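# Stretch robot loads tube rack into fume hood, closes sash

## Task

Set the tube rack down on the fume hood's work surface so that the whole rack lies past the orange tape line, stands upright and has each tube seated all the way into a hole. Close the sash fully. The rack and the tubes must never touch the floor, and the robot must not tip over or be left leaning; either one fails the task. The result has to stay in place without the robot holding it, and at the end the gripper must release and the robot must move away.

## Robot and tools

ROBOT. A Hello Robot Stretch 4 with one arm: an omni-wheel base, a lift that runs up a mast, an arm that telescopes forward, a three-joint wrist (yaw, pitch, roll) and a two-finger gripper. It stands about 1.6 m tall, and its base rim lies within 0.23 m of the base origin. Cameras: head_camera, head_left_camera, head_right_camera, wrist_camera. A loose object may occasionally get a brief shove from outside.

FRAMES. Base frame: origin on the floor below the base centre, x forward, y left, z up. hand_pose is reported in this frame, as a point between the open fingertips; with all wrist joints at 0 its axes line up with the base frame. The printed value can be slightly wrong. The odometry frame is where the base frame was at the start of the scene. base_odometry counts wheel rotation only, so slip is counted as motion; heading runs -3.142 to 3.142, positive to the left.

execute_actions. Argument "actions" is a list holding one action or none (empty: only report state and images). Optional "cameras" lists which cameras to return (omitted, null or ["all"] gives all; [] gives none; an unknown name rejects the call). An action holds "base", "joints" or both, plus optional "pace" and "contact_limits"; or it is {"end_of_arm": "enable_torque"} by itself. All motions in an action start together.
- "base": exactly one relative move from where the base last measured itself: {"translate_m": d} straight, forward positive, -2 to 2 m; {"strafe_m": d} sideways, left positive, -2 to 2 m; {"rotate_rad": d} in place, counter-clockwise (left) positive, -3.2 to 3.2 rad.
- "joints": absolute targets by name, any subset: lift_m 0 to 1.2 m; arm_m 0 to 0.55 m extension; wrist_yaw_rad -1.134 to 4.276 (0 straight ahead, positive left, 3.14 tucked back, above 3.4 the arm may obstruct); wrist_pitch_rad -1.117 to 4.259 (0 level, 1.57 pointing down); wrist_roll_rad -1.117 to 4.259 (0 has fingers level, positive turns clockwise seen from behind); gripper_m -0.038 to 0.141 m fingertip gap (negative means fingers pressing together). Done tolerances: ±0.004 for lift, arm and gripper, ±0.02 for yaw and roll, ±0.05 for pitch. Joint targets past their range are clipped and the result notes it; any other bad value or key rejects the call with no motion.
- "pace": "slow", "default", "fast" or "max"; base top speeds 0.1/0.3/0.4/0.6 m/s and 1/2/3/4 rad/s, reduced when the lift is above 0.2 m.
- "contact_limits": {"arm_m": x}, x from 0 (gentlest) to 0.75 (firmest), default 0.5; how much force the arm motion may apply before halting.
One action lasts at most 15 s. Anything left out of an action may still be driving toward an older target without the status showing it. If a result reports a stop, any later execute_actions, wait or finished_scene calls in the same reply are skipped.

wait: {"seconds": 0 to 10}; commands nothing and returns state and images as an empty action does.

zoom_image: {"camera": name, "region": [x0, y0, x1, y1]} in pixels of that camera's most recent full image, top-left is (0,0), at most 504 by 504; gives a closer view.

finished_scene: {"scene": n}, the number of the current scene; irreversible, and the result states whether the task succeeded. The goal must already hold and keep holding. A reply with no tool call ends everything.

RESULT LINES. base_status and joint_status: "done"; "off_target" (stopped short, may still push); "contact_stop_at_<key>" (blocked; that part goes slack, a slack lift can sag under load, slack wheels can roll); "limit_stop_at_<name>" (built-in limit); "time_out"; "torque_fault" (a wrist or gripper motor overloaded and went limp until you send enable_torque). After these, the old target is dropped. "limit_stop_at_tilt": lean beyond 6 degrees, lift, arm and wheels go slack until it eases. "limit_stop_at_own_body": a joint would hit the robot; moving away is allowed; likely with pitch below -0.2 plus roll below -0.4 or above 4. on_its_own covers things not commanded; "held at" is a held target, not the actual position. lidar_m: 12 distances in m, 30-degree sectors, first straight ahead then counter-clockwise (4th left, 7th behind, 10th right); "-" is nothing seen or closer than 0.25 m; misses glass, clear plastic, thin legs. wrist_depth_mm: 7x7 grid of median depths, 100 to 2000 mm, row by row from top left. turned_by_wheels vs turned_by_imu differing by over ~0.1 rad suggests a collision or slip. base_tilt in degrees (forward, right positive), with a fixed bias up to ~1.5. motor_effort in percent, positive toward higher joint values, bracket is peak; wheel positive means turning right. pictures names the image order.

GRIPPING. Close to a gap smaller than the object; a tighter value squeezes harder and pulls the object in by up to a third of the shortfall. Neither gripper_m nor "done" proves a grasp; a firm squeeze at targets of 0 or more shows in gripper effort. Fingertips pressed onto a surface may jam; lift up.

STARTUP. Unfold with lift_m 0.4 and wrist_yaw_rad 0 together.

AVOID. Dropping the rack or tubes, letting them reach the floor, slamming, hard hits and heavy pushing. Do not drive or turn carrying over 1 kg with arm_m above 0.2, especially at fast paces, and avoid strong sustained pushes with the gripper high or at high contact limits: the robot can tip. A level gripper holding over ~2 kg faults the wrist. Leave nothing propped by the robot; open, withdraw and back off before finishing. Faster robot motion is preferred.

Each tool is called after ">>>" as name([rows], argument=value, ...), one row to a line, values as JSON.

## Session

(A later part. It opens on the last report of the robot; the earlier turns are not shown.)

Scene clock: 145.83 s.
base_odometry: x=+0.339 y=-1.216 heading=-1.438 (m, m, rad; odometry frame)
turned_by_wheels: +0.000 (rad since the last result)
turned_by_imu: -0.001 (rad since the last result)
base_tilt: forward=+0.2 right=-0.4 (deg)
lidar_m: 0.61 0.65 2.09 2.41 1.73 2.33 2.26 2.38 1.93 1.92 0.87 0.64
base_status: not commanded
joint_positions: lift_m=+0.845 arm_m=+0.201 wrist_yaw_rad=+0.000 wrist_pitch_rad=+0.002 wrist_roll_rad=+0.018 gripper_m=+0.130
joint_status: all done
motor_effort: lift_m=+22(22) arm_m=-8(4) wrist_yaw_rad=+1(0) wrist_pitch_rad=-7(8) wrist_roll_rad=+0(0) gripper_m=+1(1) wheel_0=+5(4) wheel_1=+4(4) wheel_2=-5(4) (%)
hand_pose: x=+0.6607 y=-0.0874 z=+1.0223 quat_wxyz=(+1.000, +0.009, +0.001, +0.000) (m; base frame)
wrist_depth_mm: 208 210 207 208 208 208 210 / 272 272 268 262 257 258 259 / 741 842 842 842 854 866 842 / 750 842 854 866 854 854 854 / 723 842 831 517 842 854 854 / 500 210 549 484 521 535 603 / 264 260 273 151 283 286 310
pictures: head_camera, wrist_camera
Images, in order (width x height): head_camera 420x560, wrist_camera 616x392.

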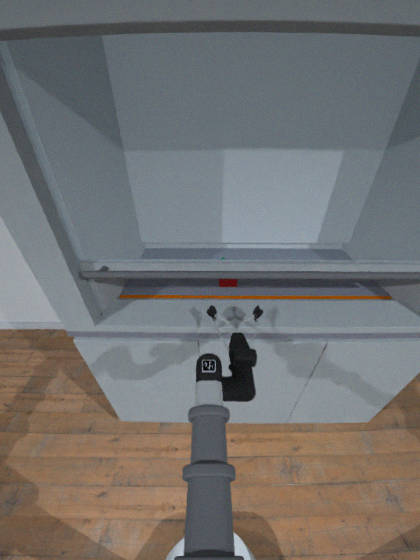

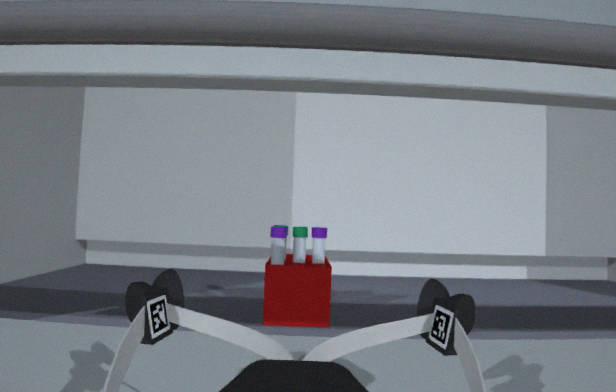

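>>> execute_actions([
  {"joints":{"arm_m":0.0,"gripper_m":0.0}},
], cameras=[])

>>> execute_actions([
  {"joints":{"lift_m":1.2,"wrist_pitch_rad":0.45}},
], cameras=[])

>>> execute_actions([
  {"joints":{"arm_m":0.4},"pace":"slow","contact_limits":{"arm_m":0.08}},
], cameras=["wrist_camera","head_left_camera"])

Scene clock: 148.40 s.
base_odometry: x=+0.339 y=-1.216 heading=-1.438 (m, m, rad; odometry frame)
turned_by_wheels: +0.000 (rad since the last result)
turned_by_imu: -0.001 (rad since the last result)
base_tilt: forward=+0.1 right=-0.3 (deg)
lidar_m: 0.60 0.64 2.09 2.40 1.75 2.32 2.25 2.38 1.93 1.92 0.87 0.64
base_status: not commanded
joint_positions: lift_m=+0.845 arm_m=+0.001 wrist_yaw_rad=+0.000 wrist_pitch_rad=+0.002 wrist_roll_rad=+0.018 gripper_m=+0.000
joint_status: all done
motor_effort: lift_m=+22(22) arm_m=-7(7) wrist_yaw_rad=+1(1) wrist_pitch_rad=-8(8) wrist_roll_rad=+1(1) gripper_m=-6(7) wheel_0=+4(4) wheel_1=+4(4) wheel_2=-4(4) (%)
hand_pose: x=+0.4607 y=-0.0874 z=+1.0222 quat_wxyz=(+1.000, +0.009, +0.001, +0.000) (m; base frame)
wrist_depth_mm: 741 1078 1060 1078 1098 1078 1098 / 715 1025 1078 1060 1078 1078 1060 / 676 976 1060 466 459 459 459 / 741 1060 1060 1060 1060 1060 1078 / 732 1008 1042 878 1042 1042 1042 / 399 418 430 203 469 477 477 / 387 389 389 174 176 394 397
pictures: none
No camera images: the call's "cameras" was empty. Leave "cameras" out to get every camera's image.

Scene clock: 150.87 s.
base_odometry: x=+0.339 y=-1.216 heading=-1.438 (m, m, rad; odometry frame)
turned_by_wheels: +0.000 (rad since the last result)
turned_by_imu: -0.001 (rad since the last result)
base_tilt: forward=+0.1 right=-0.3 (deg)
lidar_m: 0.61 0.65 2.07 2.40 1.77 2.32 2.27 2.36 1.93 1.92 0.85 0.64
base_status: not commanded
joint_positions: lift_m=+1.200 arm_m=+0.001 wrist_yaw_rad=+0.000 wrist_pitch_rad=+0.452 wrist_roll_rad=+0.018 gripper_m=+0.000
joint_status: all done
motor_effort: lift_m=+22(25) arm_m=-7(7) wrist_yaw_rad=+2(2) wrist_pitch_rad=-7(6) wrist_roll_rad=+1(0) gripper_m=-6(6) wheel_0=+4(4) wheel_1=+4(4) wheel_2=-4(4) (%)
hand_pose: x=+0.4317 y=-0.0874 z=+1.2520 quat_wxyz=(+0.975, +0.009, +0.224, -0.002) (m; base frame)
wrist_depth_mm: 741 946 931 931 946 960 931 / 741 991 991 1008 1008 991 991 / 750 1025 1060 1060 1042 1042 1025 / 484 484 492 500 1098 1078 991 / 741 820 831 778 831 831 820 / 621 634 647 204 707 715 723 / 530 535 525 173 176 564 569
pictures: none
No camera images: the call's "cameras" was empty. Leave "cameras" out to get every camera's image.

Scene clock: 154.73 s.
base_odometry: x=+0.339 y=-1.216 heading=-1.438 (m, m, rad; odometry frame)
turned_by_wheels: -0.001 (rad since the last result)
turned_by_imu: +0.004 (rad since the last result)
base_tilt: forward=+0.1 right=-0.3 (deg)
lidar_m: 0.60 0.65 2.10 2.39 1.75 2.33 2.26 2.39 1.92 1.92 0.87 0.64
base_status: not commanded
joint_positions: lift_m=+1.200 arm_m=+0.263 wrist_yaw_rad=-0.010 wrist_pitch_rad=+0.458 wrist_roll_rad=+0.018 gripper_m=+0.000
joint_status: arm_m contact_stop (moved +0.262 of +0.399)
on_its_own: arm_m is slack since a contact_stop (your +0.400 is given up); wrist_yaw_rad is at rest, and its effort (+27) is outside its rest range (-13 to +13); wrist_pitch_rad is at rest, and its effort (-24) is outside its rest range (-23 to +23)
motor_effort: lift_m=+19(22) arm_m=+0(15) wrist_yaw_rad=+27(34) wrist_pitch_rad=-24(30) wrist_roll_rad=+0(1) gripper_m=-5(8) wheel_0=+4(6) wheel_1=+1(4) wheel_2=-7(7) (%)
contact_limits: arm_m 0.08
hand_pose: x=+0.6919 y=-0.0900 z=+1.2506 quat_wxyz=(+0.974, +0.010, +0.227, -0.007) (m; base frame)
wrist_depth_mm: 699 699 715 715 707 715 699 / 723 750 741 741 741 741 741 / 732 798 798 798 809 768 809 / 750 842 842 842 842 842 842 / 741 831 854 878 891 904 866 / 668 676 654 204 699 699 707 / 245 244 242 163 180 251 252
pictures: head_left_camera, wrist_camera
Images, in order (width x height): head_left_camera 420x672, wrist_camera 616x392.

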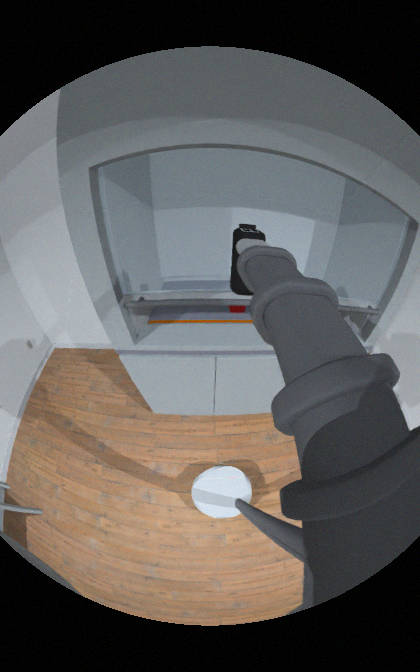

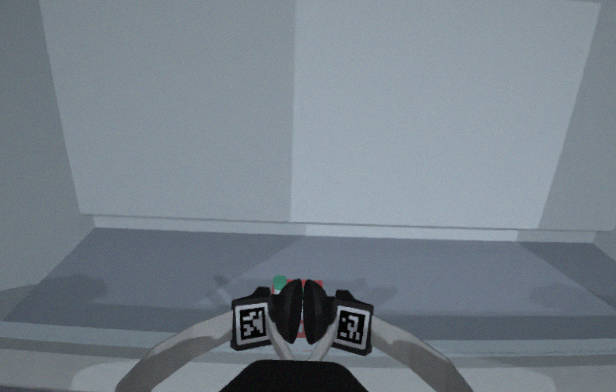

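Above the rod, at glass (hand z 1.25). Push.

>>> execute_actions([
  {"joints":{"arm_m":0.252,"wrist_pitch_rad":0.45}},
], cameras=[])

>>> execute_actions([
  {"joints":{"lift_m":1.08},"pace":"slow"},
], cameras=["wrist_camera"])

Scene clock: 155.50 s.
base_odometry: x=+0.339 y=-1.216 heading=-1.438 (m, m, rad; odometry frame)
turned_by_wheels: +0.000 (rad since the last result)
turned_by_imu: +0.000 (rad since the last result)
base_tilt: forward=+0.3 right=-0.2 (deg)
lidar_m: 0.60 0.64 2.10 2.39 1.75 2.34 2.26 2.38 1.93 1.91 0.86 0.63
base_status: not commanded
joint_positions: lift_m=+1.200 arm_m=+0.253 wrist_yaw_rad=+0.000 wrist_pitch_rad=+0.452 wrist_roll_rad=+0.018 gripper_m=+0.000
joint_status: all done
motor_effort: lift_m=+19(20) arm_m=-7(9) wrist_yaw_rad=+3(29) wrist_pitch_rad=-9(24) wrist_roll_rad=+0(1) gripper_m=-6(6) wheel_0=+4(4) wheel_1=+1(1) wheel_2=-5(7) (%)
hand_pose: x=+0.6836 y=-0.0875 z=+1.2520 quat_wxyz=(+0.974, +0.009, +0.224, -0.002) (m; base frame)
wrist_depth_mm: 715 723 707 715 699 715 699 / 732 768 759 750 750 750 741 / 723 798 809 798 798 788 798 / 732 854 842 854 842 842 842 / 732 842 854 878 891 891 878 / 668 676 691 204 707 707 715 / 253 252 251 173 176 255 258
pictures: none
No camera images: the call's "cameras" was empty. Leave "cameras" out to get every camera's image.

Scene clock: 157.13 s.
base_odometry: x=+0.339 y=-1.216 heading=-1.439 (m, m, rad; odometry frame)
turned_by_wheels: -0.001 (rad since the last result)
turned_by_imu: +0.005 (rad since the last result)
base_tilt: forward=+0.3 right=-0.2 (deg)
lidar_m: 0.62 0.65 2.12 2.40 1.74 2.31 2.26 2.38 1.92 1.95 0.87 0.65
base_status: not commanded
joint_positions: lift_m=+1.129 arm_m=+0.252 wrist_yaw_rad=-0.005 wrist_pitch_rad=+0.442 wrist_roll_rad=+0.018 gripper_m=+0.000
joint_status: lift_m contact_stop (moved -0.071 of -0.120)
on_its_own: lift_m is slack since a contact_stop (your +1.080 is given up); wrist_yaw_rad is at rest, and its effort (+14) is outside its rest range (-13 to +13)
motor_effort: lift_m=+18(23) arm_m=-1(7) wrist_yaw_rad=+14(27) wrist_pitch_rad=+22(90) wrist_roll_rad=+1(0) gripper_m=-6(7) wheel_0=-4(4) wheel_1=-1(3) wheel_2=-5(6) (%)
hand_pose: x=+0.6835 y=-0.0886 z=+1.1838 quat_wxyz=(+0.976, +0.009, +0.219, -0.004) (m; base frame)
wrist_depth_mm: 707 715 723 715 707 715 699 / 723 750 750 759 750 759 750 / 723 798 798 788 798 798 788 / 741 854 854 842 842 842 831 / 699 750 759 778 798 798 820 / 236 238 233 202 238 241 247 / 196 196 193 170 178 240 243
pictures: wrist_camera
Images, in order (width x height): wrist_camera 616x392.

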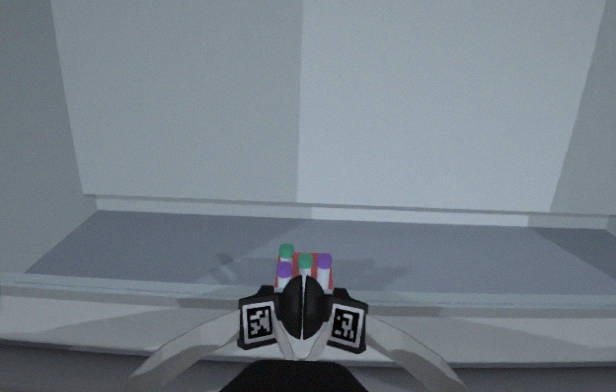

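>>> execute_actions([
  {"joints":{"lift_m":1.142,"wrist_pitch_rad":0.45},"pace":"slow"},
], cameras=[])

>>> wait(seconds=3)

>>> execute_actions([
  {"joints":{"lift_m":1.04}},
], cameras=[])

Scene clock: 158.27 s.
base_odometry: x=+0.339 y=-1.216 heading=-1.439 (m, m, rad; odometry frame)
turned_by_wheels: +0.000 (rad since the last result)
turned_by_imu: +0.000 (rad since the last result)
base_tilt: forward=+0.2 right=-0.2 (deg)
lidar_m: 0.60 0.63 2.11 2.40 1.75 2.33 2.27 2.38 1.92 1.92 0.87 0.63
base_status: not commanded
joint_positions: lift_m=+1.142 arm_m=+0.252 wrist_yaw_rad=+0.000 wrist_pitch_rad=+0.452 wrist_roll_rad=+0.018 gripper_m=+0.000
joint_status: all done
motor_effort: lift_m=+22(26) arm_m=-1(1) wrist_yaw_rad=+2(15) wrist_pitch_rad=-7(22) wrist_roll_rad=+1(0) gripper_m=-6(7) wheel_0=-3(4) wheel_1=-1(1) wheel_2=-4(4) (%)
hand_pose: x=+0.6827 y=-0.0875 z=+1.1940 quat_wxyz=(+0.975, +0.009, +0.224, -0.002) (m; base frame)
wrist_depth_mm: 699 732 715 707 715 715 691 / 715 750 759 759 759 750 741 / 723 798 798 798 798 798 788 / 723 878 866 866 842 842 842 / 699 750 750 741 778 788 788 / 242 243 239 204 247 250 654 / 204 203 200 174 176 242 244
pictures: none
No camera images: the call's "cameras" was empty. Leave "cameras" out to get every camera's image.

Scene clock: 161.27 s.
base_odometry: x=+0.339 y=-1.216 heading=-1.439 (m, m, rad; odometry frame)
turned_by_wheels: +0.000 (rad since the last result)
turned_by_imu: -0.001 (rad since the last result)
base_tilt: forward=+0.1 right=-0.3 (deg)
lidar_m: 0.61 0.65 2.13 2.40 1.74 2.33 2.25 2.38 1.93 1.93 0.87 0.64
base_status: not commanded
joint_positions: lift_m=+1.142 arm_m=+0.252 wrist_yaw_rad=+0.000 wrist_pitch_rad=+0.452 wrist_roll_rad=+0.018 gripper_m=+0.000
joint_status: all done
motor_effort: lift_m=+22(26) arm_m=-1(1) wrist_yaw_rad=+2(15) wrist_pitch_rad=-6(22) wrist_roll_rad=+0(0) gripper_m=-6(7) wheel_0=-2(4) wheel_1=-1(1) wheel_2=-4(4) (%)
hand_pose: x=+0.6827 y=-0.0875 z=+1.1940 quat_wxyz=(+0.975, +0.009, +0.224, -0.002) (m; base frame)
wrist_depth_mm: 715 715 715 723 715 707 699 / 732 759 759 750 759 750 732 / 715 798 798 798 809 788 798 / 723 866 854 854 842 842 831 / 699 750 759 732 778 788 809 / 242 243 240 204 247 249 654 / 205 203 200 174 176 243 244
wait: 3.00 s; at rest by 0.27 s
pictures: head_camera, head_left_camera, head_right_camera, wrist_camera
Images, in order (width x height): head_camera 420x560, head_left_camera 420x672, head_right_camera 420x672, wrist_camera 616x392.

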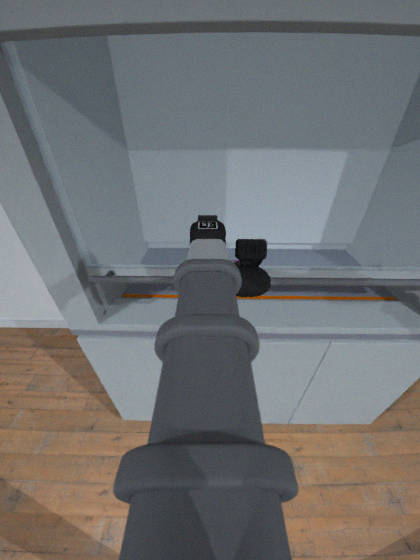

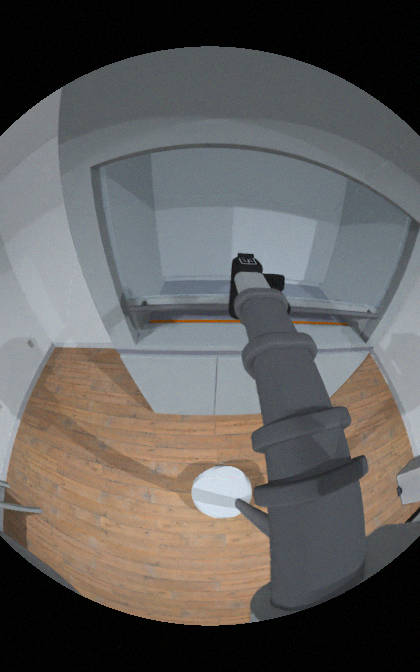

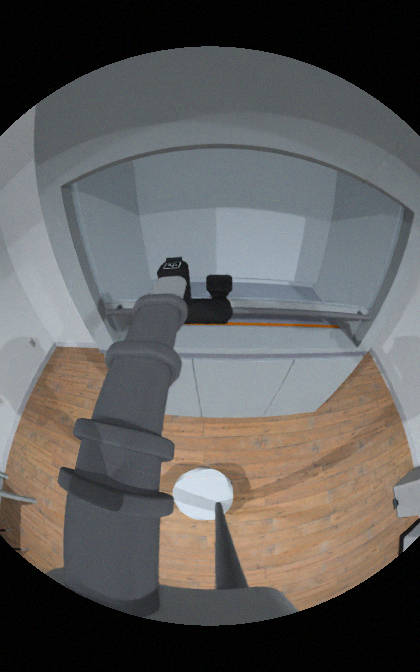

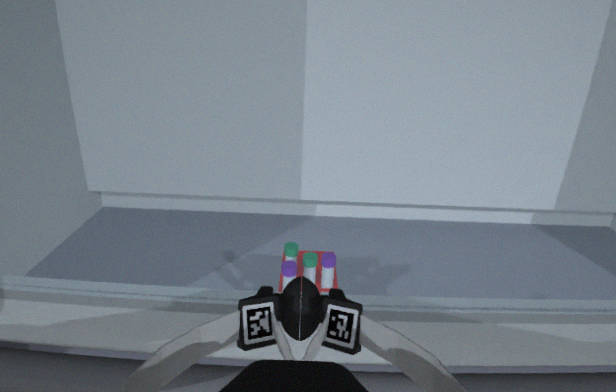

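Scene clock: 162.70 s.
base_odometry: x=+0.339 y=-1.216 heading=-1.439 (m, m, rad; odometry frame)
turned_by_wheels: +0.000 (rad since the last result)
turned_by_imu: +0.007 (rad since the last result)
base_tilt: forward=+0.2 right=-0.4 (deg)
lidar_m: 0.62 0.65 2.13 2.37 1.73 2.32 2.26 2.39 1.91 1.92 0.87 0.63
base_status: not commanded
joint_positions: lift_m=+1.100 arm_m=+0.252 wrist_yaw_rad=-0.008 wrist_pitch_rad=+0.447 wrist_roll_rad=+0.018 gripper_m=+0.000
joint_status: lift_m contact_stop (moved -0.041 of -0.102)
on_its_own: lift_m is slack since a contact_stop (your +1.040 is given up); wrist_yaw_rad is at rest, and its effort (+24) is outside its rest range (-13 to +13)
motor_effort: lift_m=+18(16) arm_m=+1(1) wrist_yaw_rad=+24(39) wrist_pitch_rad=+5(95) wrist_roll_rad=+0(1) gripper_m=-3(8) wheel_0=+0(3) wheel_1=+0(2) wheel_2=-8(9) (%)
hand_pose: x=+0.6821 y=-0.0896 z=+1.1537 quat_wxyz=(+0.975, +0.009, +0.222, -0.006) (m; base frame)
wrist_depth_mm: 707 723 723 715 707 715 715 / 707 750 759 759 750 750 741 / 715 820 809 809 809 809 788 / 732 866 878 854 866 866 854 / 654 691 691 535 715 741 750 / 236 236 233 203 233 238 238 / 190 190 189 167 181 195 195
pictures: none
No camera images: the call's "cameras" was empty. Leave "cameras" out to get every camera's image.

>>> execute_actions([
  {"joints":{"lift_m":1.2,"arm_m":0.2,"wrist_pitch_rad":0.45}},
], cameras=[])

>>> execute_actions([
  {"joints":{"wrist_pitch_rad":0.72}},
], cameras=[])

>>> execute_actions([
  {"joints":{"arm_m":0.4},"pace":"slow","contact_limits":{"arm_m":0.08}},
], cameras=["wrist_camera"])

Scene clock: 164.53 s.
base_odometry: x=+0.339 y=-1.216 heading=-1.438 (m, m, rad; odometry frame)
turned_by_wheels: +0.000 (rad since the last result)
turned_by_imu: +0.000 (rad since the last result)
base_tilt: forward=+0.0 right=-0.2 (deg)
lidar_m: 0.61 0.64 2.15 2.36 1.75 2.31 2.26 2.39 1.93 1.93 0.85 0.64
base_status: not commanded
joint_positions: lift_m=+1.200 arm_m=+0.201 wrist_yaw_rad=+0.000 wrist_pitch_rad=+0.452 wrist_roll_rad=+0.018 gripper_m=+0.000
joint_status: all done
motor_effort: lift_m=+22(22) arm_m=-6(8) wrist_yaw_rad=+1(27) wrist_pitch_rad=-7(5) wrist_roll_rad=+1(0) gripper_m=-7(7) wheel_0=+0(0) wheel_1=+0(0) wheel_2=-2(7) (%)
hand_pose: x=+0.6317 y=-0.0874 z=+1.2520 quat_wxyz=(+0.975, +0.009, +0.224, -0.002) (m; base frame)
wrist_depth_mm: 699 768 768 759 768 750 750 / 707 820 820 809 798 798 778 / 699 866 866 854 854 842 842 / 715 917 917 917 904 904 891 / 715 866 878 891 891 891 917 / 640 676 691 204 715 715 723 / 325 317 319 173 176 317 320
pictures: none
No camera images: the call's "cameras" was empty. Leave "cameras" out to get every camera's image.

Scene clock: 165.23 s.
base_odometry: x=+0.339 y=-1.216 heading=-1.438 (m, m, rad; odometry frame)
turned_by_wheels: +0.000 (rad since the last result)
turned_by_imu: +0.000 (rad since the last result)
base_tilt: forward=+0.1 right=-0.3 (deg)
lidar_m: 0.62 0.65 2.10 2.37 1.74 2.33 2.26 2.38 1.93 1.93 0.87 0.64
base_status: not commanded
joint_positions: lift_m=+1.200 arm_m=+0.201 wrist_yaw_rad=+0.000 wrist_pitch_rad=+0.721 wrist_roll_rad=+0.018 gripper_m=+0.000
joint_status: all done
motor_effort: lift_m=+22(22) arm_m=-7(7) wrist_yaw_rad=+1(0) wrist_pitch_rad=-5(5) wrist_roll_rad=+0(1) gripper_m=-6(5) wheel_0=+0(0) wheel_1=+0(0) wheel_2=-2(3) (%)
hand_pose: x=+0.5888 y=-0.0874 z=+1.1874 quat_wxyz=(+0.936, +0.008, +0.353, -0.003) (m; base frame)
wrist_depth_mm: 691 798 788 788 778 768 768 / 707 866 866 854 854 866 831 / 707 842 854 878 891 891 917 / 334 340 707 603 732 732 732 / 317 297 329 322 324 327 324 / 469 477 298 203 477 466 469 / 418 415 413 174 176 436 439
pictures: none
No camera images: the call's "cameras" was empty. Leave "cameras" out to get every camera's image.

Scene clock: 167.23 s.
base_odometry: x=+0.339 y=-1.216 heading=-1.438 (m, m, rad; odometry frame)
turned_by_wheels: +0.000 (rad since the last result)
turned_by_imu: +0.002 (rad since the last result)
base_tilt: forward=+0.2 right=-0.2 (deg)
lidar_m: 0.61 0.66 2.15 2.35 1.74 2.30 2.25 2.39 1.91 1.93 0.86 0.64
base_status: not commanded
joint_positions: lift_m=+1.200 arm_m=+0.308 wrist_yaw_rad=-0.008 wrist_pitch_rad=+0.732 wrist_roll_rad=+0.018 gripper_m=+0.000
joint_status: arm_m contact_stop (moved +0.107 of +0.199)
on_its_own: arm_m is slack since a contact_stop (your +0.400 is given up); wrist_yaw_rad is at rest, and its effort (+23) is outside its rest range (-13 to +13); wrist_pitch_rad is at rest, and its effort (-38) is outside its rest range (-23 to +23)
motor_effort: lift_m=+18(22) arm_m=+0(11) wrist_yaw_rad=+23(26) wrist_pitch_rad=-38(48) wrist_roll_rad=+0(0) gripper_m=-4(7) wheel_0=+2(1) wheel_1=+1(1) wheel_2=-5(6) (%)
contact_limits: arm_m 0.08
hand_pose: x=+0.6928 y=-0.0891 z=+1.1853 quat_wxyz=(+0.934, +0.010, +0.358, -0.007) (m; base frame)
wrist_depth_mm: 683 699 699 691 676 683 683 / 699 768 759 768 750 750 732 / 699 831 831 842 820 831 809 / 654 683 699 621 723 715 723 / 580 585 591 549 597 609 609 / 250 250 242 207 253 256 397 / 407 257 263 161 178 255 415
pictures: wrist_camera
Images, in order (width x height): wrist_camera 616x392.

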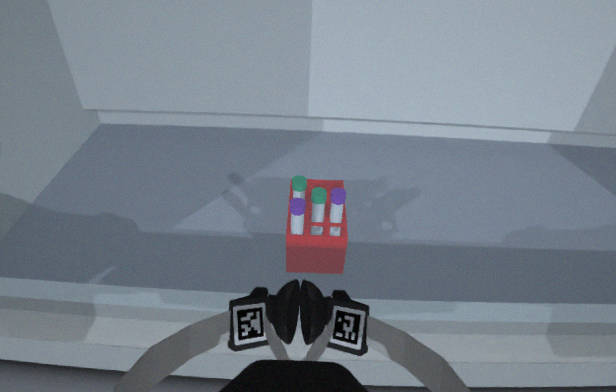

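At glass above rod. Press.

>>> execute_actions([
  {"joints":{"arm_m":0.297,"wrist_pitch_rad":0.72}},
], cameras=[])

>>> execute_actions([
  {"joints":{"lift_m":1.03},"pace":"slow"},
], cameras=[])

Scene clock: 167.97 s.
base_odometry: x=+0.339 y=-1.216 heading=-1.438 (m, m, rad; odometry frame)
turned_by_wheels: +0.000 (rad since the last result)
turned_by_imu: +0.000 (rad since the last result)
base_tilt: forward=+0.2 right=-0.3 (deg)
lidar_m: 0.60 0.64 2.13 2.34 1.74 2.32 2.26 2.41 1.93 1.93 0.84 0.63
base_status: not commanded
joint_positions: lift_m=+1.200 arm_m=+0.298 wrist_yaw_rad=+0.000 wrist_pitch_rad=+0.722 wrist_roll_rad=+0.018 gripper_m=+0.000
joint_status: all done
motor_effort: lift_m=+18(18) arm_m=-7(6) wrist_yaw_rad=+3(24) wrist_pitch_rad=-9(36) wrist_roll_rad=+1(1) gripper_m=-4(6) wheel_0=+2(2) wheel_1=+1(1) wheel_2=-5(6) (%)
hand_pose: x=+0.6856 y=-0.0875 z=+1.1875 quat_wxyz=(+0.935, +0.008, +0.353, -0.003) (m; base frame)
wrist_depth_mm: 676 707 699 691 691 676 683 / 683 768 768 768 759 750 741 / 683 842 854 820 842 820 831 / 661 691 699 627 715 723 741 / 580 591 603 554 609 615 609 / 256 256 253 203 256 258 402 / 322 229 223 173 176 262 421
pictures: none
No camera images: the call's "cameras" was empty. Leave "cameras" out to get every camera's image.

Scene clock: 169.40 s.
base_odometry: x=+0.339 y=-1.216 heading=-1.439 (m, m, rad; odometry frame)
turned_by_wheels: +0.000 (rad since the last result)
turned_by_imu: +0.005 (rad since the last result)
base_tilt: forward=+0.2 right=-0.2 (deg)
lidar_m: 0.61 0.64 2.14 2.23 1.74 2.30 2.26 2.38 1.92 1.93 0.87 0.64
base_status: not commanded
joint_positions: lift_m=+1.157 arm_m=+0.297 wrist_yaw_rad=-0.004 wrist_pitch_rad=+0.715 wrist_roll_rad=+0.018 gripper_m=+0.000
joint_status: lift_m contact_stop (moved -0.043 of -0.170)
on_its_own: lift_m is slack since a contact_stop (your +1.030 is given up)
motor_effort: lift_m=+18(17) arm_m=-1(7) wrist_yaw_rad=+12(23) wrist_pitch_rad=+14(58) wrist_roll_rad=+0(0) gripper_m=-6(7) wheel_0=-3(3) wheel_1=-1(4) wheel_2=-4(6) (%)
hand_pose: x=+0.6858 y=-0.0883 z=+1.1466 quat_wxyz=(+0.937, +0.009, +0.350, -0.005) (m; base frame)
wrist_depth_mm: 691 715 699 683 691 683 676 / 699 768 759 759 759 750 741 / 699 778 798 809 820 809 831 / 627 647 654 525 668 683 691 / 539 539 554 535 564 559 564 / 244 243 237 201 236 241 241 / 206 204 204 169 179 250 394
pictures: none
No camera images: the call's "cameras" was empty. Leave "cameras" out to get every camera's image.

>>> execute_actions([
  {"joints":{"lift_m":1.05,"wrist_pitch_rad":0.72}},
], cameras=[])

Scene clock: 170.80 s.
base_odometry: x=+0.339 y=-1.216 heading=-1.439 (m, m, rad; odometry frame)
turned_by_wheels: +0.000 (rad since the last result)
turned_by_imu: -0.001 (rad since the last result)
base_tilt: forward=+0.1 right=-0.2 (deg)
lidar_m: 0.61 0.66 2.15 2.23 1.72 2.30 2.27 2.39 1.93 1.93 0.85 0.64
base_status: not commanded
joint_positions: lift_m=+1.135 arm_m=+0.297 wrist_yaw_rad=-0.003 wrist_pitch_rad=+0.716 wrist_roll_rad=+0.018 gripper_m=+0.000
joint_status: lift_m contact_stop (moved -0.022 of -0.107); the others done
on_its_own: lift_m is slack since a contact_stop (your +1.050 is given up)
motor_effort: lift_m=+18(19) arm_m=-2(2) wrist_yaw_rad=+9(22) wrist_pitch_rad=+10(62) wrist_roll_rad=+1(0) gripper_m=-6(7) wheel_0=-3(4) wheel_1=-1(4) wheel_2=-3(5) (%)
hand_pose: x=+0.6855 y=-0.0881 z=+1.1241 quat_wxyz=(+0.937, +0.009, +0.350, -0.005) (m; base frame)
wrist_depth_mm: 691 707 699 691 699 683 683 / 699 768 778 759 750 750 741 / 676 741 759 778 778 778 820 / 597 603 609 500 627 640 640 / 504 512 521 508 525 539 535 / 246 242 238 200 237 243 240 / 207 206 205 170 178 252 366
pictures: none
No camera images: the call's "cameras" was empty. Leave "cameras" out to get every camera's image.

>>> execute_actions([
  {"joints":{"lift_m":1.155,"wrist_pitch_rad":0.72}},
], cameras=[])

>>> execute_actions([
  {"joints":{"lift_m":1.04},"pace":"fast"},
], cameras=[])

Scene clock: 171.90 s.
base_odometry: x=+0.339 y=-1.216 heading=-1.438 (m, m, rad; odometry frame)
turned_by_wheels: +0.000 (rad since the last result)
turned_by_imu: +0.000 (rad since the last result)
base_tilt: forward=+0.3 right=-0.1 (deg)
lidar_m: 0.61 0.65 2.17 2.21 1.74 2.30 2.26 2.39 1.94 1.93 0.87 0.63
base_status: not commanded
joint_positions: lift_m=+1.155 arm_m=+0.297 wrist_yaw_rad=+0.000 wrist_pitch_rad=+0.721 wrist_roll_rad=+0.018 gripper_m=+0.000
joint_status: all done
motor_effort: lift_m=+22(23) arm_m=-2(2) wrist_yaw_rad=+1(10) wrist_pitch_rad=-6(11) wrist_roll_rad=+0(0) gripper_m=-7(7) wheel_0=-2(3) wheel_1=-1(1) wheel_2=-3(3) (%)
hand_pose: x=+0.6848 y=-0.0875 z=+1.1424 quat_wxyz=(+0.936, +0.008, +0.353, -0.003) (m; base frame)
wrist_depth_mm: 683 715 699 699 691 683 676 / 691 768 768 768 759 750 741 / 683 759 768 778 788 809 820 / 615 627 634 535 654 661 661 / 517 525 535 525 549 559 549 / 255 254 249 202 254 255 373 / 224 223 220 173 176 262 375
pictures: none
No camera images: the call's "cameras" was empty. Leave "cameras" out to get every camera's image.

Scene clock: 173.17 s.
base_odometry: x=+0.339 y=-1.216 heading=-1.439 (m, m, rad; odometry frame)
turned_by_wheels: +0.000 (rad since the last result)
turned_by_imu: +0.010 (rad since the last result)
base_tilt: forward=+0.1 right=-0.2 (deg)
lidar_m: 0.62 0.67 2.19 2.06 1.73 2.30 2.25 2.39 1.94 1.98 0.86 0.64
base_status: not commanded
joint_positions: lift_m=+1.108 arm_m=+0.297 wrist_yaw_rad=-0.009 wrist_pitch_rad=+0.725 wrist_roll_rad=+0.018 gripper_m=+0.000
joint_status: lift_m contact_stop (moved -0.047 of -0.115)
on_its_own: lift_m is slack since a contact_stop (your +1.040 is given up); wrist_yaw_rad is at rest, and its effort (+29) is outside its rest range (-13 to +13)
motor_effort: lift_m=+17(18) arm_m=+1(1) wrist_yaw_rad=+29(37) wrist_pitch_rad=-15(71) wrist_roll_rad=+0(0) gripper_m=-2(8) wheel_0=+0(2) wheel_1=+2(5) wheel_2=-9(11) (%)
hand_pose: x=+0.6830 y=-0.0894 z=+1.0951 quat_wxyz=(+0.935, +0.010, +0.354, -0.007) (m; base frame)
wrist_depth_mm: 668 707 699 699 699 683 683 / 676 809 788 788 809 750 732 / 634 676 676 654 699 723 732 / 554 559 559 504 574 580 585 / 240 244 247 477 488 496 500 / 249 249 230 205 230 236 235 / 200 198 198 163 179 203 208
pictures: none
No camera images: the call's "cameras" was empty. Leave "cameras" out to get every camera's image.

>>> execute_actions([
  {"joints":{"lift_m":1.125,"arm_m":0.29,"wrist_pitch_rad":0.75}},
], cameras=[])

>>> execute_actions([
  {"joints":{"lift_m":1.02}},
], cameras=["wrist_camera"])

Scene clock: 174.17 s.
base_odometry: x=+0.339 y=-1.216 heading=-1.438 (m, m, rad; odometry frame)
turned_by_wheels: +0.001 (rad since the last result)
turned_by_imu: +0.000 (rad since the last result)
base_tilt: forward=+0.2 right=-0.1 (deg)
lidar_m: 0.61 0.67 2.20 2.07 1.73 2.29 2.26 2.41 1.94 1.99 0.86 0.64
base_status: not commanded
joint_positions: lift_m=+1.125 arm_m=+0.291 wrist_yaw_rad=+0.000 wrist_pitch_rad=+0.751 wrist_roll_rad=+0.018 gripper_m=+0.000
joint_status: all done
motor_effort: lift_m=+22(21) arm_m=-7(12) wrist_yaw_rad=+1(25) wrist_pitch_rad=-5(21) wrist_roll_rad=+0(1) gripper_m=-6(9) wheel_0=+0(0) wheel_1=+1(1) wheel_2=-3(9) (%)
hand_pose: x=+0.6730 y=-0.0875 z=+1.1060 quat_wxyz=(+0.930, +0.008, +0.367, -0.003) (m; base frame)
wrist_depth_mm: 647 741 723 699 707 691 691 / 661 788 798 820 798 798 750 / 634 668 683 654 691 707 715 / 549 559 564 517 554 580 585 / 253 254 257 488 484 492 500 / 263 260 246 204 243 248 247 / 268 213 211 174 176 211 214
pictures: none
No camera images: the call's "cameras" was empty. Leave "cameras" out to get every camera's image.

Scene clock: 175.30 s.
base_odometry: x=+0.339 y=-1.216 heading=-1.438 (m, m, rad; odometry frame)
turned_by_wheels: +0.000 (rad since the last result)
turned_by_imu: +0.002 (rad since the last result)
base_tilt: forward=+0.2 right=-0.3 (deg)
lidar_m: 0.62 0.66 2.20 2.08 1.72 2.30 2.26 2.40 1.92 2.00 0.85 0.64
base_status: not commanded
joint_positions: lift_m=+1.089 arm_m=+0.291 wrist_yaw_rad=+0.002 wrist_pitch_rad=+0.738 wrist_roll_rad=+0.018 gripper_m=+0.000
joint_status: lift_m contact_stop (moved -0.036 of -0.105)
on_its_own: lift_m is slack since a contact_stop (your +1.020 is given up); wrist_pitch_rad is at rest, and its effort (+34) is outside its rest range (-23 to +23)
motor_effort: lift_m=+17(23) arm_m=-3(7) wrist_yaw_rad=-4(12) wrist_pitch_rad=+34(80) wrist_roll_rad=+1(1) gripper_m=-9(10) wheel_0=-4(4) wheel_1=-2(3) wheel_2=+3(3) (%)
hand_pose: x=+0.6750 y=-0.0870 z=+1.0731 quat_wxyz=(+0.933, +0.008, +0.361, -0.002) (m; base frame)
wrist_depth_mm: 654 715 715 707 707 691 691 / 654 788 798 788 788 778 741 / 603 627 634 597 634 676 676 / 508 517 525 500 521 544 554 / 246 246 249 455 455 466 466 / 255 253 241 202 236 240 237 / 250 204 202 169 179 204 208
pictures: wrist_camera
Images, in order (width x height): wrist_camera 616x392.

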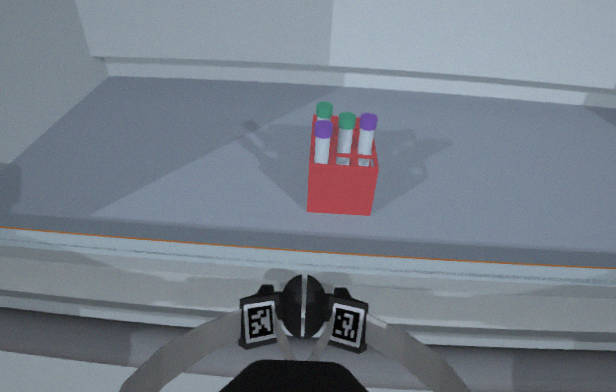

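>>> execute_actions([
  {"joints":{"lift_m":1.135,"wrist_pitch_rad":0.75}},
], cameras=[])

>>> execute_actions([
  {"joints":{"wrist_pitch_rad":0.87,"arm_m":0.322}},
], cameras=[])

>>> execute_actions([
  {"joints":{"lift_m":1.04}},
], cameras=["wrist_camera"])

Scene clock: 176.63 s.
base_odometry: x=+0.339 y=-1.216 heading=-1.438 (m, m, rad; odometry frame)
turned_by_wheels: +0.000 (rad since the last result)
turned_by_imu: +0.000 (rad since the last result)
base_tilt: forward=+0.2 right=-0.1 (deg)
lidar_m: 0.62 0.66 2.22 2.06 1.73 2.30 2.25 2.39 1.91 2.01 0.85 0.64
base_status: not commanded
joint_positions: lift_m=+1.135 arm_m=+0.291 wrist_yaw_rad=+0.000 wrist_pitch_rad=+0.751 wrist_roll_rad=+0.018 gripper_m=+0.000
joint_status: all done
motor_effort: lift_m=+22(22) arm_m=-3(3) wrist_yaw_rad=+0(5) wrist_pitch_rad=-5(33) wrist_roll_rad=+1(1) gripper_m=-7(9) wheel_0=-2(4) wheel_1=-2(2) wheel_2=+3(3) (%)
hand_pose: x=+0.6723 y=-0.0873 z=+1.1160 quat_wxyz=(+0.930, +0.008, +0.367, -0.003) (m; base frame)
wrist_depth_mm: 647 732 715 707 707 699 691 / 654 820 831 798 820 750 750 / 634 683 699 661 699 723 741 / 564 564 574 539 569 591 597 / 484 484 488 496 504 508 512 / 283 273 266 204 270 268 266 / 237 236 234 174 175 317 355
pictures: none
No camera images: the call's "cameras" was empty. Leave "cameras" out to get every camera's image.

Scene clock: 177.50 s.
base_odometry: x=+0.339 y=-1.216 heading=-1.438 (m, m, rad; odometry frame)
turned_by_wheels: +0.000 (rad since the last result)
turned_by_imu: +0.000 (rad since the last result)
base_tilt: forward=+0.3 right=-0.4 (deg)
lidar_m: 0.61 0.65 2.17 2.06 1.73 2.31 2.26 2.40 1.93 1.99 0.85 0.64
base_status: not commanded
joint_positions: lift_m=+1.135 arm_m=+0.321 wrist_yaw_rad=+0.000 wrist_pitch_rad=+0.871 wrist_roll_rad=+0.018 gripper_m=+0.000
joint_status: all done
motor_effort: lift_m=+22(22) arm_m=+7(9) wrist_yaw_rad=+1(0) wrist_pitch_rad=-5(4) wrist_roll_rad=+0(0) gripper_m=-8(7) wheel_0=-3(3) wheel_1=-2(2) wheel_2=+2(3) (%)
hand_pose: x=+0.6775 y=-0.0874 z=+1.0922 quat_wxyz=(+0.907, +0.008, +0.422, -0.004) (m; base frame)
wrist_depth_mm: 647 768 768 759 707 683 683 / 627 661 676 676 691 699 723 / 569 569 574 544 574 591 597 / 488 496 496 500 496 508 512 / 255 259 436 442 445 449 452 / 272 268 244 204 248 249 249 / 222 220 218 174 176 277 334
pictures: none
No camera images: the call's "cameras" was empty. Leave "cameras" out to get every camera's image.

Scene clock: 178.77 s.
base_odometry: x=+0.339 y=-1.216 heading=-1.439 (m, m, rad; odometry frame)
turned_by_wheels: -0.001 (rad since the last result)
turned_by_imu: +0.005 (rad since the last result)
base_tilt: forward=+0.1 right=-0.2 (deg)
lidar_m: 0.61 0.65 2.22 2.07 1.70 2.28 2.26 2.40 1.93 2.01 0.87 0.64
base_status: not commanded
joint_positions: lift_m=+1.093 arm_m=+0.321 wrist_yaw_rad=-0.003 wrist_pitch_rad=+0.866 wrist_roll_rad=+0.018 gripper_m=+0.000
joint_status: lift_m contact_stop (moved -0.041 of -0.095)
on_its_own: lift_m is slack since a contact_stop (your +1.040 is given up)
motor_effort: lift_m=+18(20) arm_m=+6(7) wrist_yaw_rad=+9(24) wrist_pitch_rad=+10(55) wrist_roll_rad=+0(0) gripper_m=-6(7) wheel_0=-3(4) wheel_1=-1(4) wheel_2=-4(4) (%)
hand_pose: x=+0.6785 y=-0.0879 z=+1.0519 quat_wxyz=(+0.908, +0.009, +0.420, -0.005) (m; base frame)
wrist_depth_mm: 647 741 723 741 732 723 732 / 591 609 621 591 609 647 654 / 508 517 517 500 504 539 544 / 442 442 449 449 459 462 462 / 242 241 242 244 362 404 404 / 258 258 239 201 236 241 236 / 241 206 206 170 178 207 211
pictures: wrist_camera
Images, in order (width x height): wrist_camera 616x392.

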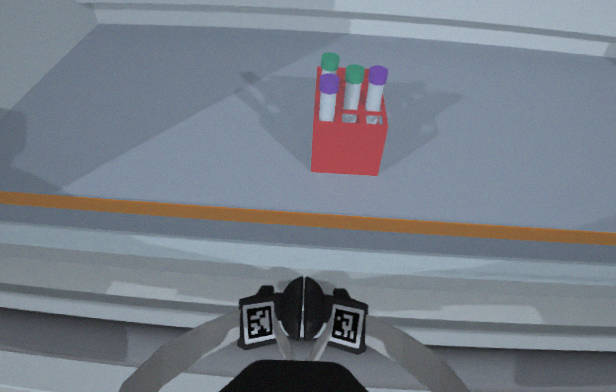

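Need about 1.015. Continue.

>>> execute_actions([
  {"joints":{"lift_m":1.11,"wrist_pitch_rad":0.87}},
], cameras=[])

>>> execute_actions([
  {"joints":{"lift_m":1.02}},
], cameras=[])

Scene clock: 179.70 s.
base_odometry: x=+0.339 y=-1.216 heading=-1.438 (m, m, rad; odometry frame)
turned_by_wheels: +0.000 (rad since the last result)
turned_by_imu: +0.000 (rad since the last result)
base_tilt: forward=+0.3 right=-0.2 (deg)
lidar_m: 0.62 0.65 2.21 2.08 1.70 2.28 2.26 2.40 1.92 2.04 0.86 0.63
base_status: not commanded
joint_positions: lift_m=+1.110 arm_m=+0.321 wrist_yaw_rad=+0.000 wrist_pitch_rad=+0.871 wrist_roll_rad=+0.018 gripper_m=+0.000
joint_status: all done
motor_effort: lift_m=+22(23) arm_m=+6(6) wrist_yaw_rad=+2(10) wrist_pitch_rad=-4(9) wrist_roll_rad=+0(0) gripper_m=-8(7) wheel_0=-1(3) wheel_1=-1(1) wheel_2=-3(4) (%)
hand_pose: x=+0.6777 y=-0.0875 z=+1.0672 quat_wxyz=(+0.907, +0.008, +0.422, -0.004) (m; base frame)
wrist_depth_mm: 640 750 741 741 741 741 741 / 603 627 640 609 627 654 676 / 525 530 530 504 525 559 564 / 452 462 466 466 473 477 480 / 252 255 255 375 415 421 418 / 268 266 245 204 244 245 245 / 253 217 216 174 175 222 310
pictures: none
No camera images: the call's "cameras" was empty. Leave "cameras" out to get every camera's image.

Scene clock: 180.87 s.
base_odometry: x=+0.339 y=-1.216 heading=-1.439 (m, m, rad; odometry frame)
turned_by_wheels: +0.000 (rad since the last result)
turned_by_imu: +0.004 (rad since the last result)
base_tilt: forward=+0.2 right=-0.3 (deg)
lidar_m: 0.61 0.66 2.20 2.07 1.74 2.29 2.26 2.41 1.91 2.08 0.84 0.65
base_status: not commanded
joint_positions: lift_m=+1.074 arm_m=+0.321 wrist_yaw_rad=-0.002 wrist_pitch_rad=+0.865 wrist_roll_rad=+0.018 gripper_m=+0.000
joint_status: lift_m contact_stop (moved -0.036 of -0.090)
on_its_own: lift_m is slack since a contact_stop (your +1.020 is given up)
motor_effort: lift_m=+17(16) arm_m=+6(6) wrist_yaw_rad=+8(18) wrist_pitch_rad=+14(50) wrist_roll_rad=+0(0) gripper_m=-7(8) wheel_0=-3(3) wheel_1=-1(4) wheel_2=-3(4) (%)
hand_pose: x=+0.6789 y=-0.0878 z=+1.0325 quat_wxyz=(+0.908, +0.008, +0.419, -0.005) (m; base frame)
wrist_depth_mm: 640 707 723 715 723 715 715 / 569 574 574 564 554 615 615 / 484 480 492 466 473 508 517 / 413 415 421 424 430 436 442 / 242 239 243 244 340 343 345 / 259 257 238 201 236 239 236 / 233 206 204 171 179 207 211
pictures: none
No camera images: the call's "cameras" was empty. Leave "cameras" out to get every camera's image.

>>> execute_actions([
  {"joints":{"lift_m":1.09,"wrist_pitch_rad":0.87}},
], cameras=[])

>>> execute_actions([
  {"joints":{"lift_m":1.0}},
], cameras=[])

Scene clock: 181.77 s.
base_odometry: x=+0.339 y=-1.216 heading=-1.438 (m, m, rad; odometry frame)
turned_by_wheels: +0.000 (rad since the last result)
turned_by_imu: +0.000 (rad since the last result)
base_tilt: forward=+0.4 right=-0.3 (deg)
lidar_m: 0.61 0.66 2.22 2.06 1.71 2.28 2.26 2.41 1.93 2.09 0.84 0.63
base_status: not commanded
joint_positions: lift_m=+1.090 arm_m=+0.321 wrist_yaw_rad=+0.000 wrist_pitch_rad=+0.871 wrist_roll_rad=+0.018 gripper_m=+0.000
joint_status: all done
motor_effort: lift_m=+22(22) arm_m=+6(6) wrist_yaw_rad=+2(7) wrist_pitch_rad=-4(13) wrist_roll_rad=+0(1) gripper_m=-9(7) wheel_0=-1(2) wheel_1=-1(1) wheel_2=-3(3) (%)
hand_pose: x=+0.6777 y=-0.0875 z=+1.0472 quat_wxyz=(+0.907, +0.008, +0.422, -0.004) (m; base frame)
wrist_depth_mm: 627 715 732 723 723 723 715 / 580 585 591 580 445 615 627 / 496 500 500 492 484 517 517 / 430 430 433 439 442 449 452 / 255 254 257 353 351 355 397 / 268 267 245 204 243 244 243 / 246 218 216 174 176 220 290
pictures: none
No camera images: the call's "cameras" was empty. Leave "cameras" out to get every camera's image.

Scene clock: 182.90 s.
base_odometry: x=+0.339 y=-1.216 heading=-1.439 (m, m, rad; odometry frame)
turned_by_wheels: +0.000 (rad since the last result)
turned_by_imu: +0.004 (rad since the last result)
base_tilt: forward=+0.2 right=-0.3 (deg)
lidar_m: 0.61 0.66 2.24 2.05 1.73 2.29 2.25 2.41 1.93 2.10 0.84 0.64
base_status: not commanded
joint_positions: lift_m=+1.054 arm_m=+0.321 wrist_yaw_rad=-0.002 wrist_pitch_rad=+0.864 wrist_roll_rad=+0.018 gripper_m=+0.000
joint_status: lift_m contact_stop (moved -0.036 of -0.090)
on_its_own: lift_m is slack since a contact_stop (your +1.000 is given up)
motor_effort: lift_m=+18(23) arm_m=+6(6) wrist_yaw_rad=+6(17) wrist_pitch_rad=+16(53) wrist_roll_rad=+0(0) gripper_m=-7(7) wheel_0=-4(3) wheel_1=-1(5) wheel_2=-3(4) (%)
hand_pose: x=+0.6791 y=-0.0878 z=+1.0127 quat_wxyz=(+0.908, +0.008, +0.419, -0.005) (m; base frame)
wrist_depth_mm: 615 654 668 676 699 707 699 / 539 539 539 525 449 569 591 / 452 452 459 449 445 473 480 / 387 392 397 397 402 407 413 / 242 240 242 245 315 320 320 / 262 256 241 201 235 239 235 / 237 207 193 173 177 207 209
pictures: none
No camera images: the call's "cameras" was empty. Leave "cameras" out to get every camera's image.

Once more to see whether it bottoms.

>>> execute_actions([
  {"joints":{"lift_m":1.07,"wrist_pitch_rad":0.87}},
], cameras=[])

>>> execute_actions([
  {"joints":{"lift_m":1.0},"pace":"slow"},
], cameras=["wrist_camera","head_left_camera"])

Scene clock: 183.87 s.
base_odometry: x=+0.339 y=-1.216 heading=-1.438 (m, m, rad; odometry frame)
turned_by_wheels: +0.000 (rad since the last result)
turned_by_imu: +0.000 (rad since the last result)
base_tilt: forward=+0.2 right=-0.2 (deg)
lidar_m: 0.61 0.67 2.22 2.07 1.73 2.28 2.25 2.41 1.92 2.11 0.84 0.64
base_status: not commanded
joint_positions: lift_m=+1.070 arm_m=+0.321 wrist_yaw_rad=+0.000 wrist_pitch_rad=+0.871 wrist_roll_rad=+0.018 gripper_m=+0.000
joint_status: all done
motor_effort: lift_m=+22(18) arm_m=+6(6) wrist_yaw_rad=+1(6) wrist_pitch_rad=-5(17) wrist_roll_rad=+0(0) gripper_m=-7(7) wheel_0=-1(3) wheel_1=-1(1) wheel_2=-3(3) (%)
hand_pose: x=+0.6777 y=-0.0875 z=+1.0272 quat_wxyz=(+0.907, +0.008, +0.422, -0.004) (m; base frame)
wrist_depth_mm: 621 661 683 707 707 715 699 / 549 554 559 539 496 591 591 / 462 466 469 459 455 488 496 / 399 404 407 413 418 418 424 / 256 253 256 325 329 329 332 / 271 267 247 204 242 245 244 / 250 219 216 174 176 220 270
pictures: none
No camera images: the call's "cameras" was empty. Leave "cameras" out to get every camera's image.

Scene clock: 185.07 s.
base_odometry: x=+0.339 y=-1.216 heading=-1.438 (m, m, rad; odometry frame)
turned_by_wheels: +0.000 (rad since the last result)
turned_by_imu: +0.004 (rad since the last result)
base_tilt: forward=+0.3 right=-0.3 (deg)
lidar_m: 0.62 0.67 2.24 2.08 1.73 2.30 2.24 2.41 1.93 2.12 0.84 0.64
base_status: not commanded
joint_positions: lift_m=+1.036 arm_m=+0.321 wrist_yaw_rad=-0.001 wrist_pitch_rad=+0.862 wrist_roll_rad=+0.018 gripper_m=+0.000
joint_status: lift_m contact_stop (moved -0.034 of -0.070)
on_its_own: lift_m is slack since a contact_stop (your +1.000 is given up)
motor_effort: lift_m=+18(22) arm_m=+5(6) wrist_yaw_rad=+4(16) wrist_pitch_rad=+20(46) wrist_roll_rad=+0(0) gripper_m=-7(9) wheel_0=-3(3) wheel_1=-1(3) wheel_2=-1(3) (%)
hand_pose: x=+0.6795 y=-0.0876 z=+0.9950 quat_wxyz=(+0.908, +0.008, +0.418, -0.004) (m; base frame)
wrist_depth_mm: 585 621 627 647 392 668 691 / 504 508 512 496 397 539 554 / 421 424 433 430 427 449 455 / 322 325 375 377 379 382 387 / 242 240 242 244 296 298 300 / 253 252 241 201 236 238 232 / 226 207 194 185 178 208 210
pictures: head_left_camera, wrist_camera
Images, in order (width x height): head_left_camera 420x672, wrist_camera 616x392.

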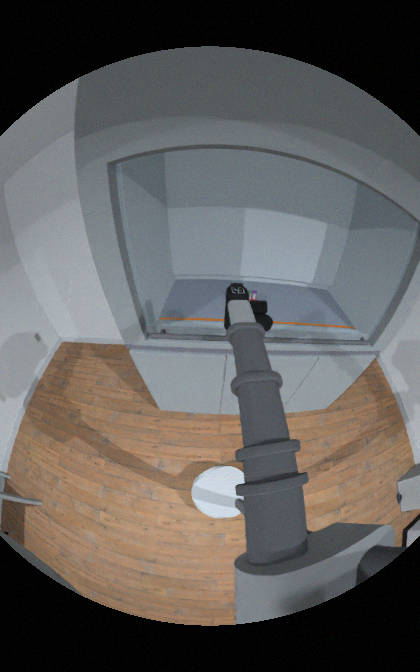

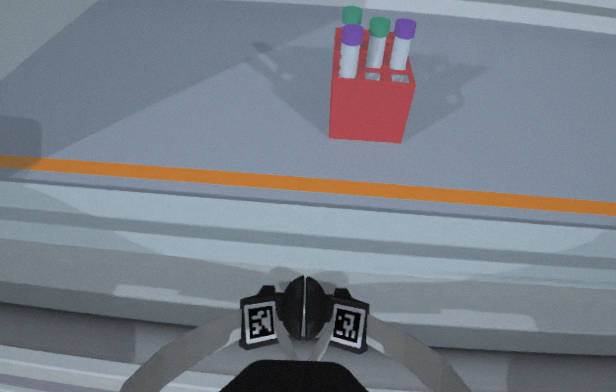

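Still moving (this hood's sill is lower). Again.

>>> execute_actions([
  {"joints":{"lift_m":1.052,"wrist_pitch_rad":0.87}},
], cameras=[])

>>> execute_actions([
  {"joints":{"lift_m":0.98},"pace":"slow"},
], cameras=["wrist_camera"])

Scene clock: 185.97 s.
base_odometry: x=+0.339 y=-1.216 heading=-1.438 (m, m, rad; odometry frame)
turned_by_wheels: +0.000 (rad since the last result)
turned_by_imu: +0.000 (rad since the last result)
base_tilt: forward=+0.1 right=-0.2 (deg)
lidar_m: 0.62 0.68 2.24 2.06 1.72 2.28 2.26 2.42 1.93 2.13 0.85 0.64
base_status: not commanded
joint_positions: lift_m=+1.052 arm_m=+0.321 wrist_yaw_rad=+0.000 wrist_pitch_rad=+0.871 wrist_roll_rad=+0.018 gripper_m=+0.000
joint_status: all done
motor_effort: lift_m=+22(18) arm_m=+5(6) wrist_yaw_rad=+2(3) wrist_pitch_rad=-5(21) wrist_roll_rad=+0(0) gripper_m=-8(9) wheel_0=-2(3) wheel_1=-1(1) wheel_2=-1(1) (%)
hand_pose: x=+0.6777 y=-0.0875 z=+1.0092 quat_wxyz=(+0.907, +0.008, +0.422, -0.004) (m; base frame)
wrist_depth_mm: 585 634 640 654 609 661 691 / 521 517 521 530 410 544 564 / 436 436 445 436 439 462 469 / 336 340 382 387 392 397 397 / 255 252 254 306 309 309 312 / 264 263 250 204 243 244 243 / 239 218 216 174 176 219 234
pictures: none
No camera images: the call's "cameras" was empty. Leave "cameras" out to get every camera's image.

Scene clock: 187.40 s.
base_odometry: x=+0.339 y=-1.216 heading=-1.438 (m, m, rad; odometry frame)
turned_by_wheels: +0.000 (rad since the last result)
turned_by_imu: +0.003 (rad since the last result)
base_tilt: forward=+0.2 right=-0.3 (deg)
lidar_m: 0.62 0.67 2.26 2.02 1.74 2.29 2.24 2.40 1.93 2.17 0.84 0.64
base_status: not commanded
joint_positions: lift_m=+1.027 arm_m=+0.321 wrist_yaw_rad=-0.002 wrist_pitch_rad=+0.858 wrist_roll_rad=+0.018 gripper_m=+0.000
joint_status: lift_m contact_stop (moved -0.025 of -0.072)
on_its_own: lift_m is slack since a contact_stop (your +0.980 is given up); wrist_pitch_rad is at rest, and its effort (+33) is outside its rest range (-23 to +23)
motor_effort: lift_m=+15(23) arm_m=+6(6) wrist_yaw_rad=+6(22) wrist_pitch_rad=+33(57) wrist_roll_rad=+0(0) gripper_m=-6(6) wheel_0=-1(2) wheel_1=+0(1) wheel_2=-4(4) (%)
hand_pose: x=+0.6804 y=-0.0878 z=+0.9871 quat_wxyz=(+0.909, +0.008, +0.416, -0.005) (m; base frame)
wrist_depth_mm: 585 627 627 640 609 668 676 / 504 504 508 517 399 539 554 / 421 424 427 427 424 445 455 / 320 325 366 373 377 379 387 / 241 237 238 242 291 293 296 / 249 250 236 204 230 234 229 / 222 204 203 168 180 205 220
pictures: wrist_camera
Images, in order (width x height): wrist_camera 616x392.

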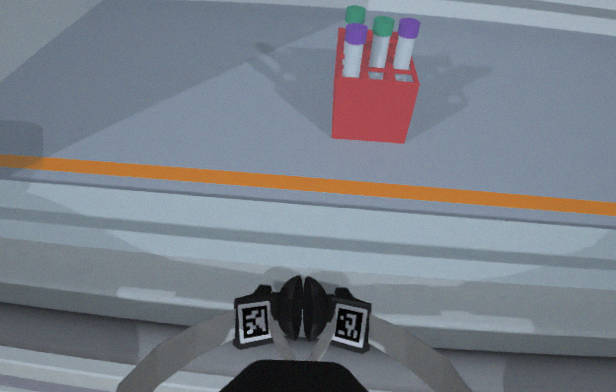

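>>> execute_actions([
  {"joints":{"lift_m":1.08,"wrist_pitch_rad":0.87}},
], cameras=[])

>>> execute_actions([
  {"joints":{"arm_m":0.0}},
], cameras=[])

>>> execute_actions([
  {"base":{"translate_m":-0.2},"joints":{"lift_m":0.8,"wrist_pitch_rad":0}},
], cameras=["wrist_camera","head_camera"])

>>> zoom_image(camera="wrist_camera", region=[0,190,260,330])

Scene clock: 188.80 s.
base_odometry: x=+0.339 y=-1.216 heading=-1.438 (m, m, rad; odometry frame)
turned_by_wheels: +0.000 (rad since the last result)
turned_by_imu: +0.000 (rad since the last result)
base_tilt: forward=+0.3 right=-0.3 (deg)
lidar_m: 0.61 0.66 2.25 2.01 1.73 2.29 2.25 2.40 1.93 2.17 0.83 0.64
base_status: not commanded
joint_positions: lift_m=+1.080 arm_m=+0.321 wrist_yaw_rad=+0.000 wrist_pitch_rad=+0.871 wrist_roll_rad=+0.018 gripper_m=+0.000
joint_status: all done
motor_effort: lift_m=+21(19) arm_m=+5(5) wrist_yaw_rad=+2(6) wrist_pitch_rad=-4(31) wrist_roll_rad=+0(0) gripper_m=-7(9) wheel_0=+0(1) wheel_1=+0(0) wheel_2=-3(3) (%)
hand_pose: x=+0.6778 y=-0.0874 z=+1.0372 quat_wxyz=(+0.907, +0.008, +0.422, -0.004) (m; base frame)
wrist_depth_mm: 609 691 707 715 723 723 707 / 554 569 574 585 427 609 615 / 477 488 484 492 459 508 517 / 410 418 421 430 430 433 439 / 285 332 334 338 342 342 343 / 286 285 265 204 268 268 263 / 244 242 238 174 175 277 276
pictures: none
No camera images: the call's "cameras" was empty. Leave "cameras" out to get every camera's image.

Scene clock: 190.87 s.
base_odometry: x=+0.339 y=-1.216 heading=-1.438 (m, m, rad; odometry frame)
turned_by_wheels: +0.000 (rad since the last result)
turned_by_imu: -0.001 (rad since the last result)
base_tilt: forward=+0.1 right=-0.2 (deg)
lidar_m: 0.62 0.66 2.26 2.03 1.74 2.28 2.25 2.41 1.93 2.15 0.84 0.64
base_status: not commanded
joint_positions: lift_m=+1.080 arm_m=+0.001 wrist_yaw_rad=+0.000 wrist_pitch_rad=+0.872 wrist_roll_rad=+0.018 gripper_m=+0.000
joint_status: all done
motor_effort: lift_m=+21(22) arm_m=-7(6) wrist_yaw_rad=+2(0) wrist_pitch_rad=-7(7) wrist_roll_rad=+0(0) gripper_m=-6(8) wheel_0=+0(0) wheel_1=+0(0) wheel_2=-3(3) (%)
hand_pose: x=+0.3578 y=-0.0874 z=+1.0371 quat_wxyz=(+0.906, +0.008, +0.422, -0.004) (m; base frame)
wrist_depth_mm: 609 691 707 683 699 732 759 / 488 480 480 484 480 480 488 / 535 517 508 492 480 469 462 / 627 603 585 569 559 544 535 / 768 723 715 683 661 634 621 / 1255 946 809 203 768 778 768 / 1182 1118 1078 173 176 960 946
pictures: none
No camera images: the call's "cameras" was empty. Leave "cameras" out to get every camera's image.

Scene clock: 193.07 s.
base_odometry: x=+0.313 y=-1.018 heading=-1.439 (m, m, rad; odometry frame)
turned_by_wheels: +0.000 (rad since the last result)
turned_by_imu: +0.000 (rad since the last result)
base_tilt: forward=+0.3 right=-0.2 (deg)
lidar_m: 0.82 0.88 2.47 1.68 1.72 2.07 2.04 2.18 1.92 1.87 1.11 0.84
base_status: done
joint_positions: lift_m=+0.800 arm_m=+0.001 wrist_yaw_rad=+0.000 wrist_pitch_rad=+0.003 wrist_roll_rad=+0.018 gripper_m=+0.000
joint_status: all done
motor_effort: lift_m=+14(19) arm_m=-7(7) wrist_yaw_rad=+1(0) wrist_pitch_rad=-9(13) wrist_roll_rad=+0(1) gripper_m=-7(6) wheel_0=-3(9) wheel_1=-3(9) wheel_2=+2(13) (%)
hand_pose: x=+0.4606 y=-0.0874 z=+0.9778 quat_wxyz=(+1.000, +0.009, +0.001, +0.000) (m; base frame)
wrist_depth_mm: 668 931 1336 1281 1255 1255 1205 / 676 946 1308 1281 1281 1255 1255 / 676 946 1281 1281 1255 1255 1229 / 683 960 1281 1255 1255 1229 1205 / 627 615 609 609 603 597 603 / 627 615 609 203 603 585 585 / 621 603 603 174 176 580 580
pictures: head_camera, wrist_camera
Images, in order (width x height): head_camera 420x560, wrist_camera 616x392.

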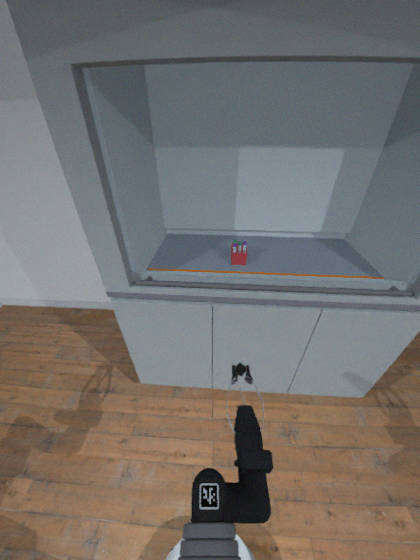

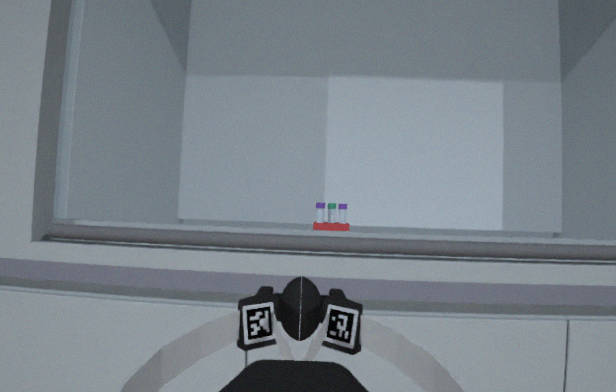

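Region (0, 190, 260, 330) of wrist_camera's 616x392 image, scaled by 1.938; it fills the top 271 rows of this view, and the rest is white.

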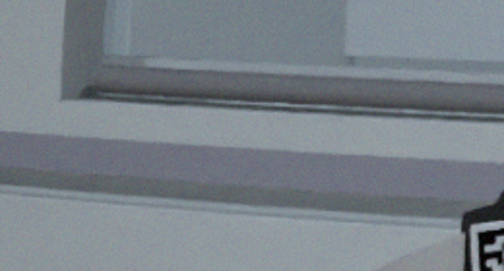

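Looks shut.

>>> finished_scene(scene=2)

The scene is finished: the task was done.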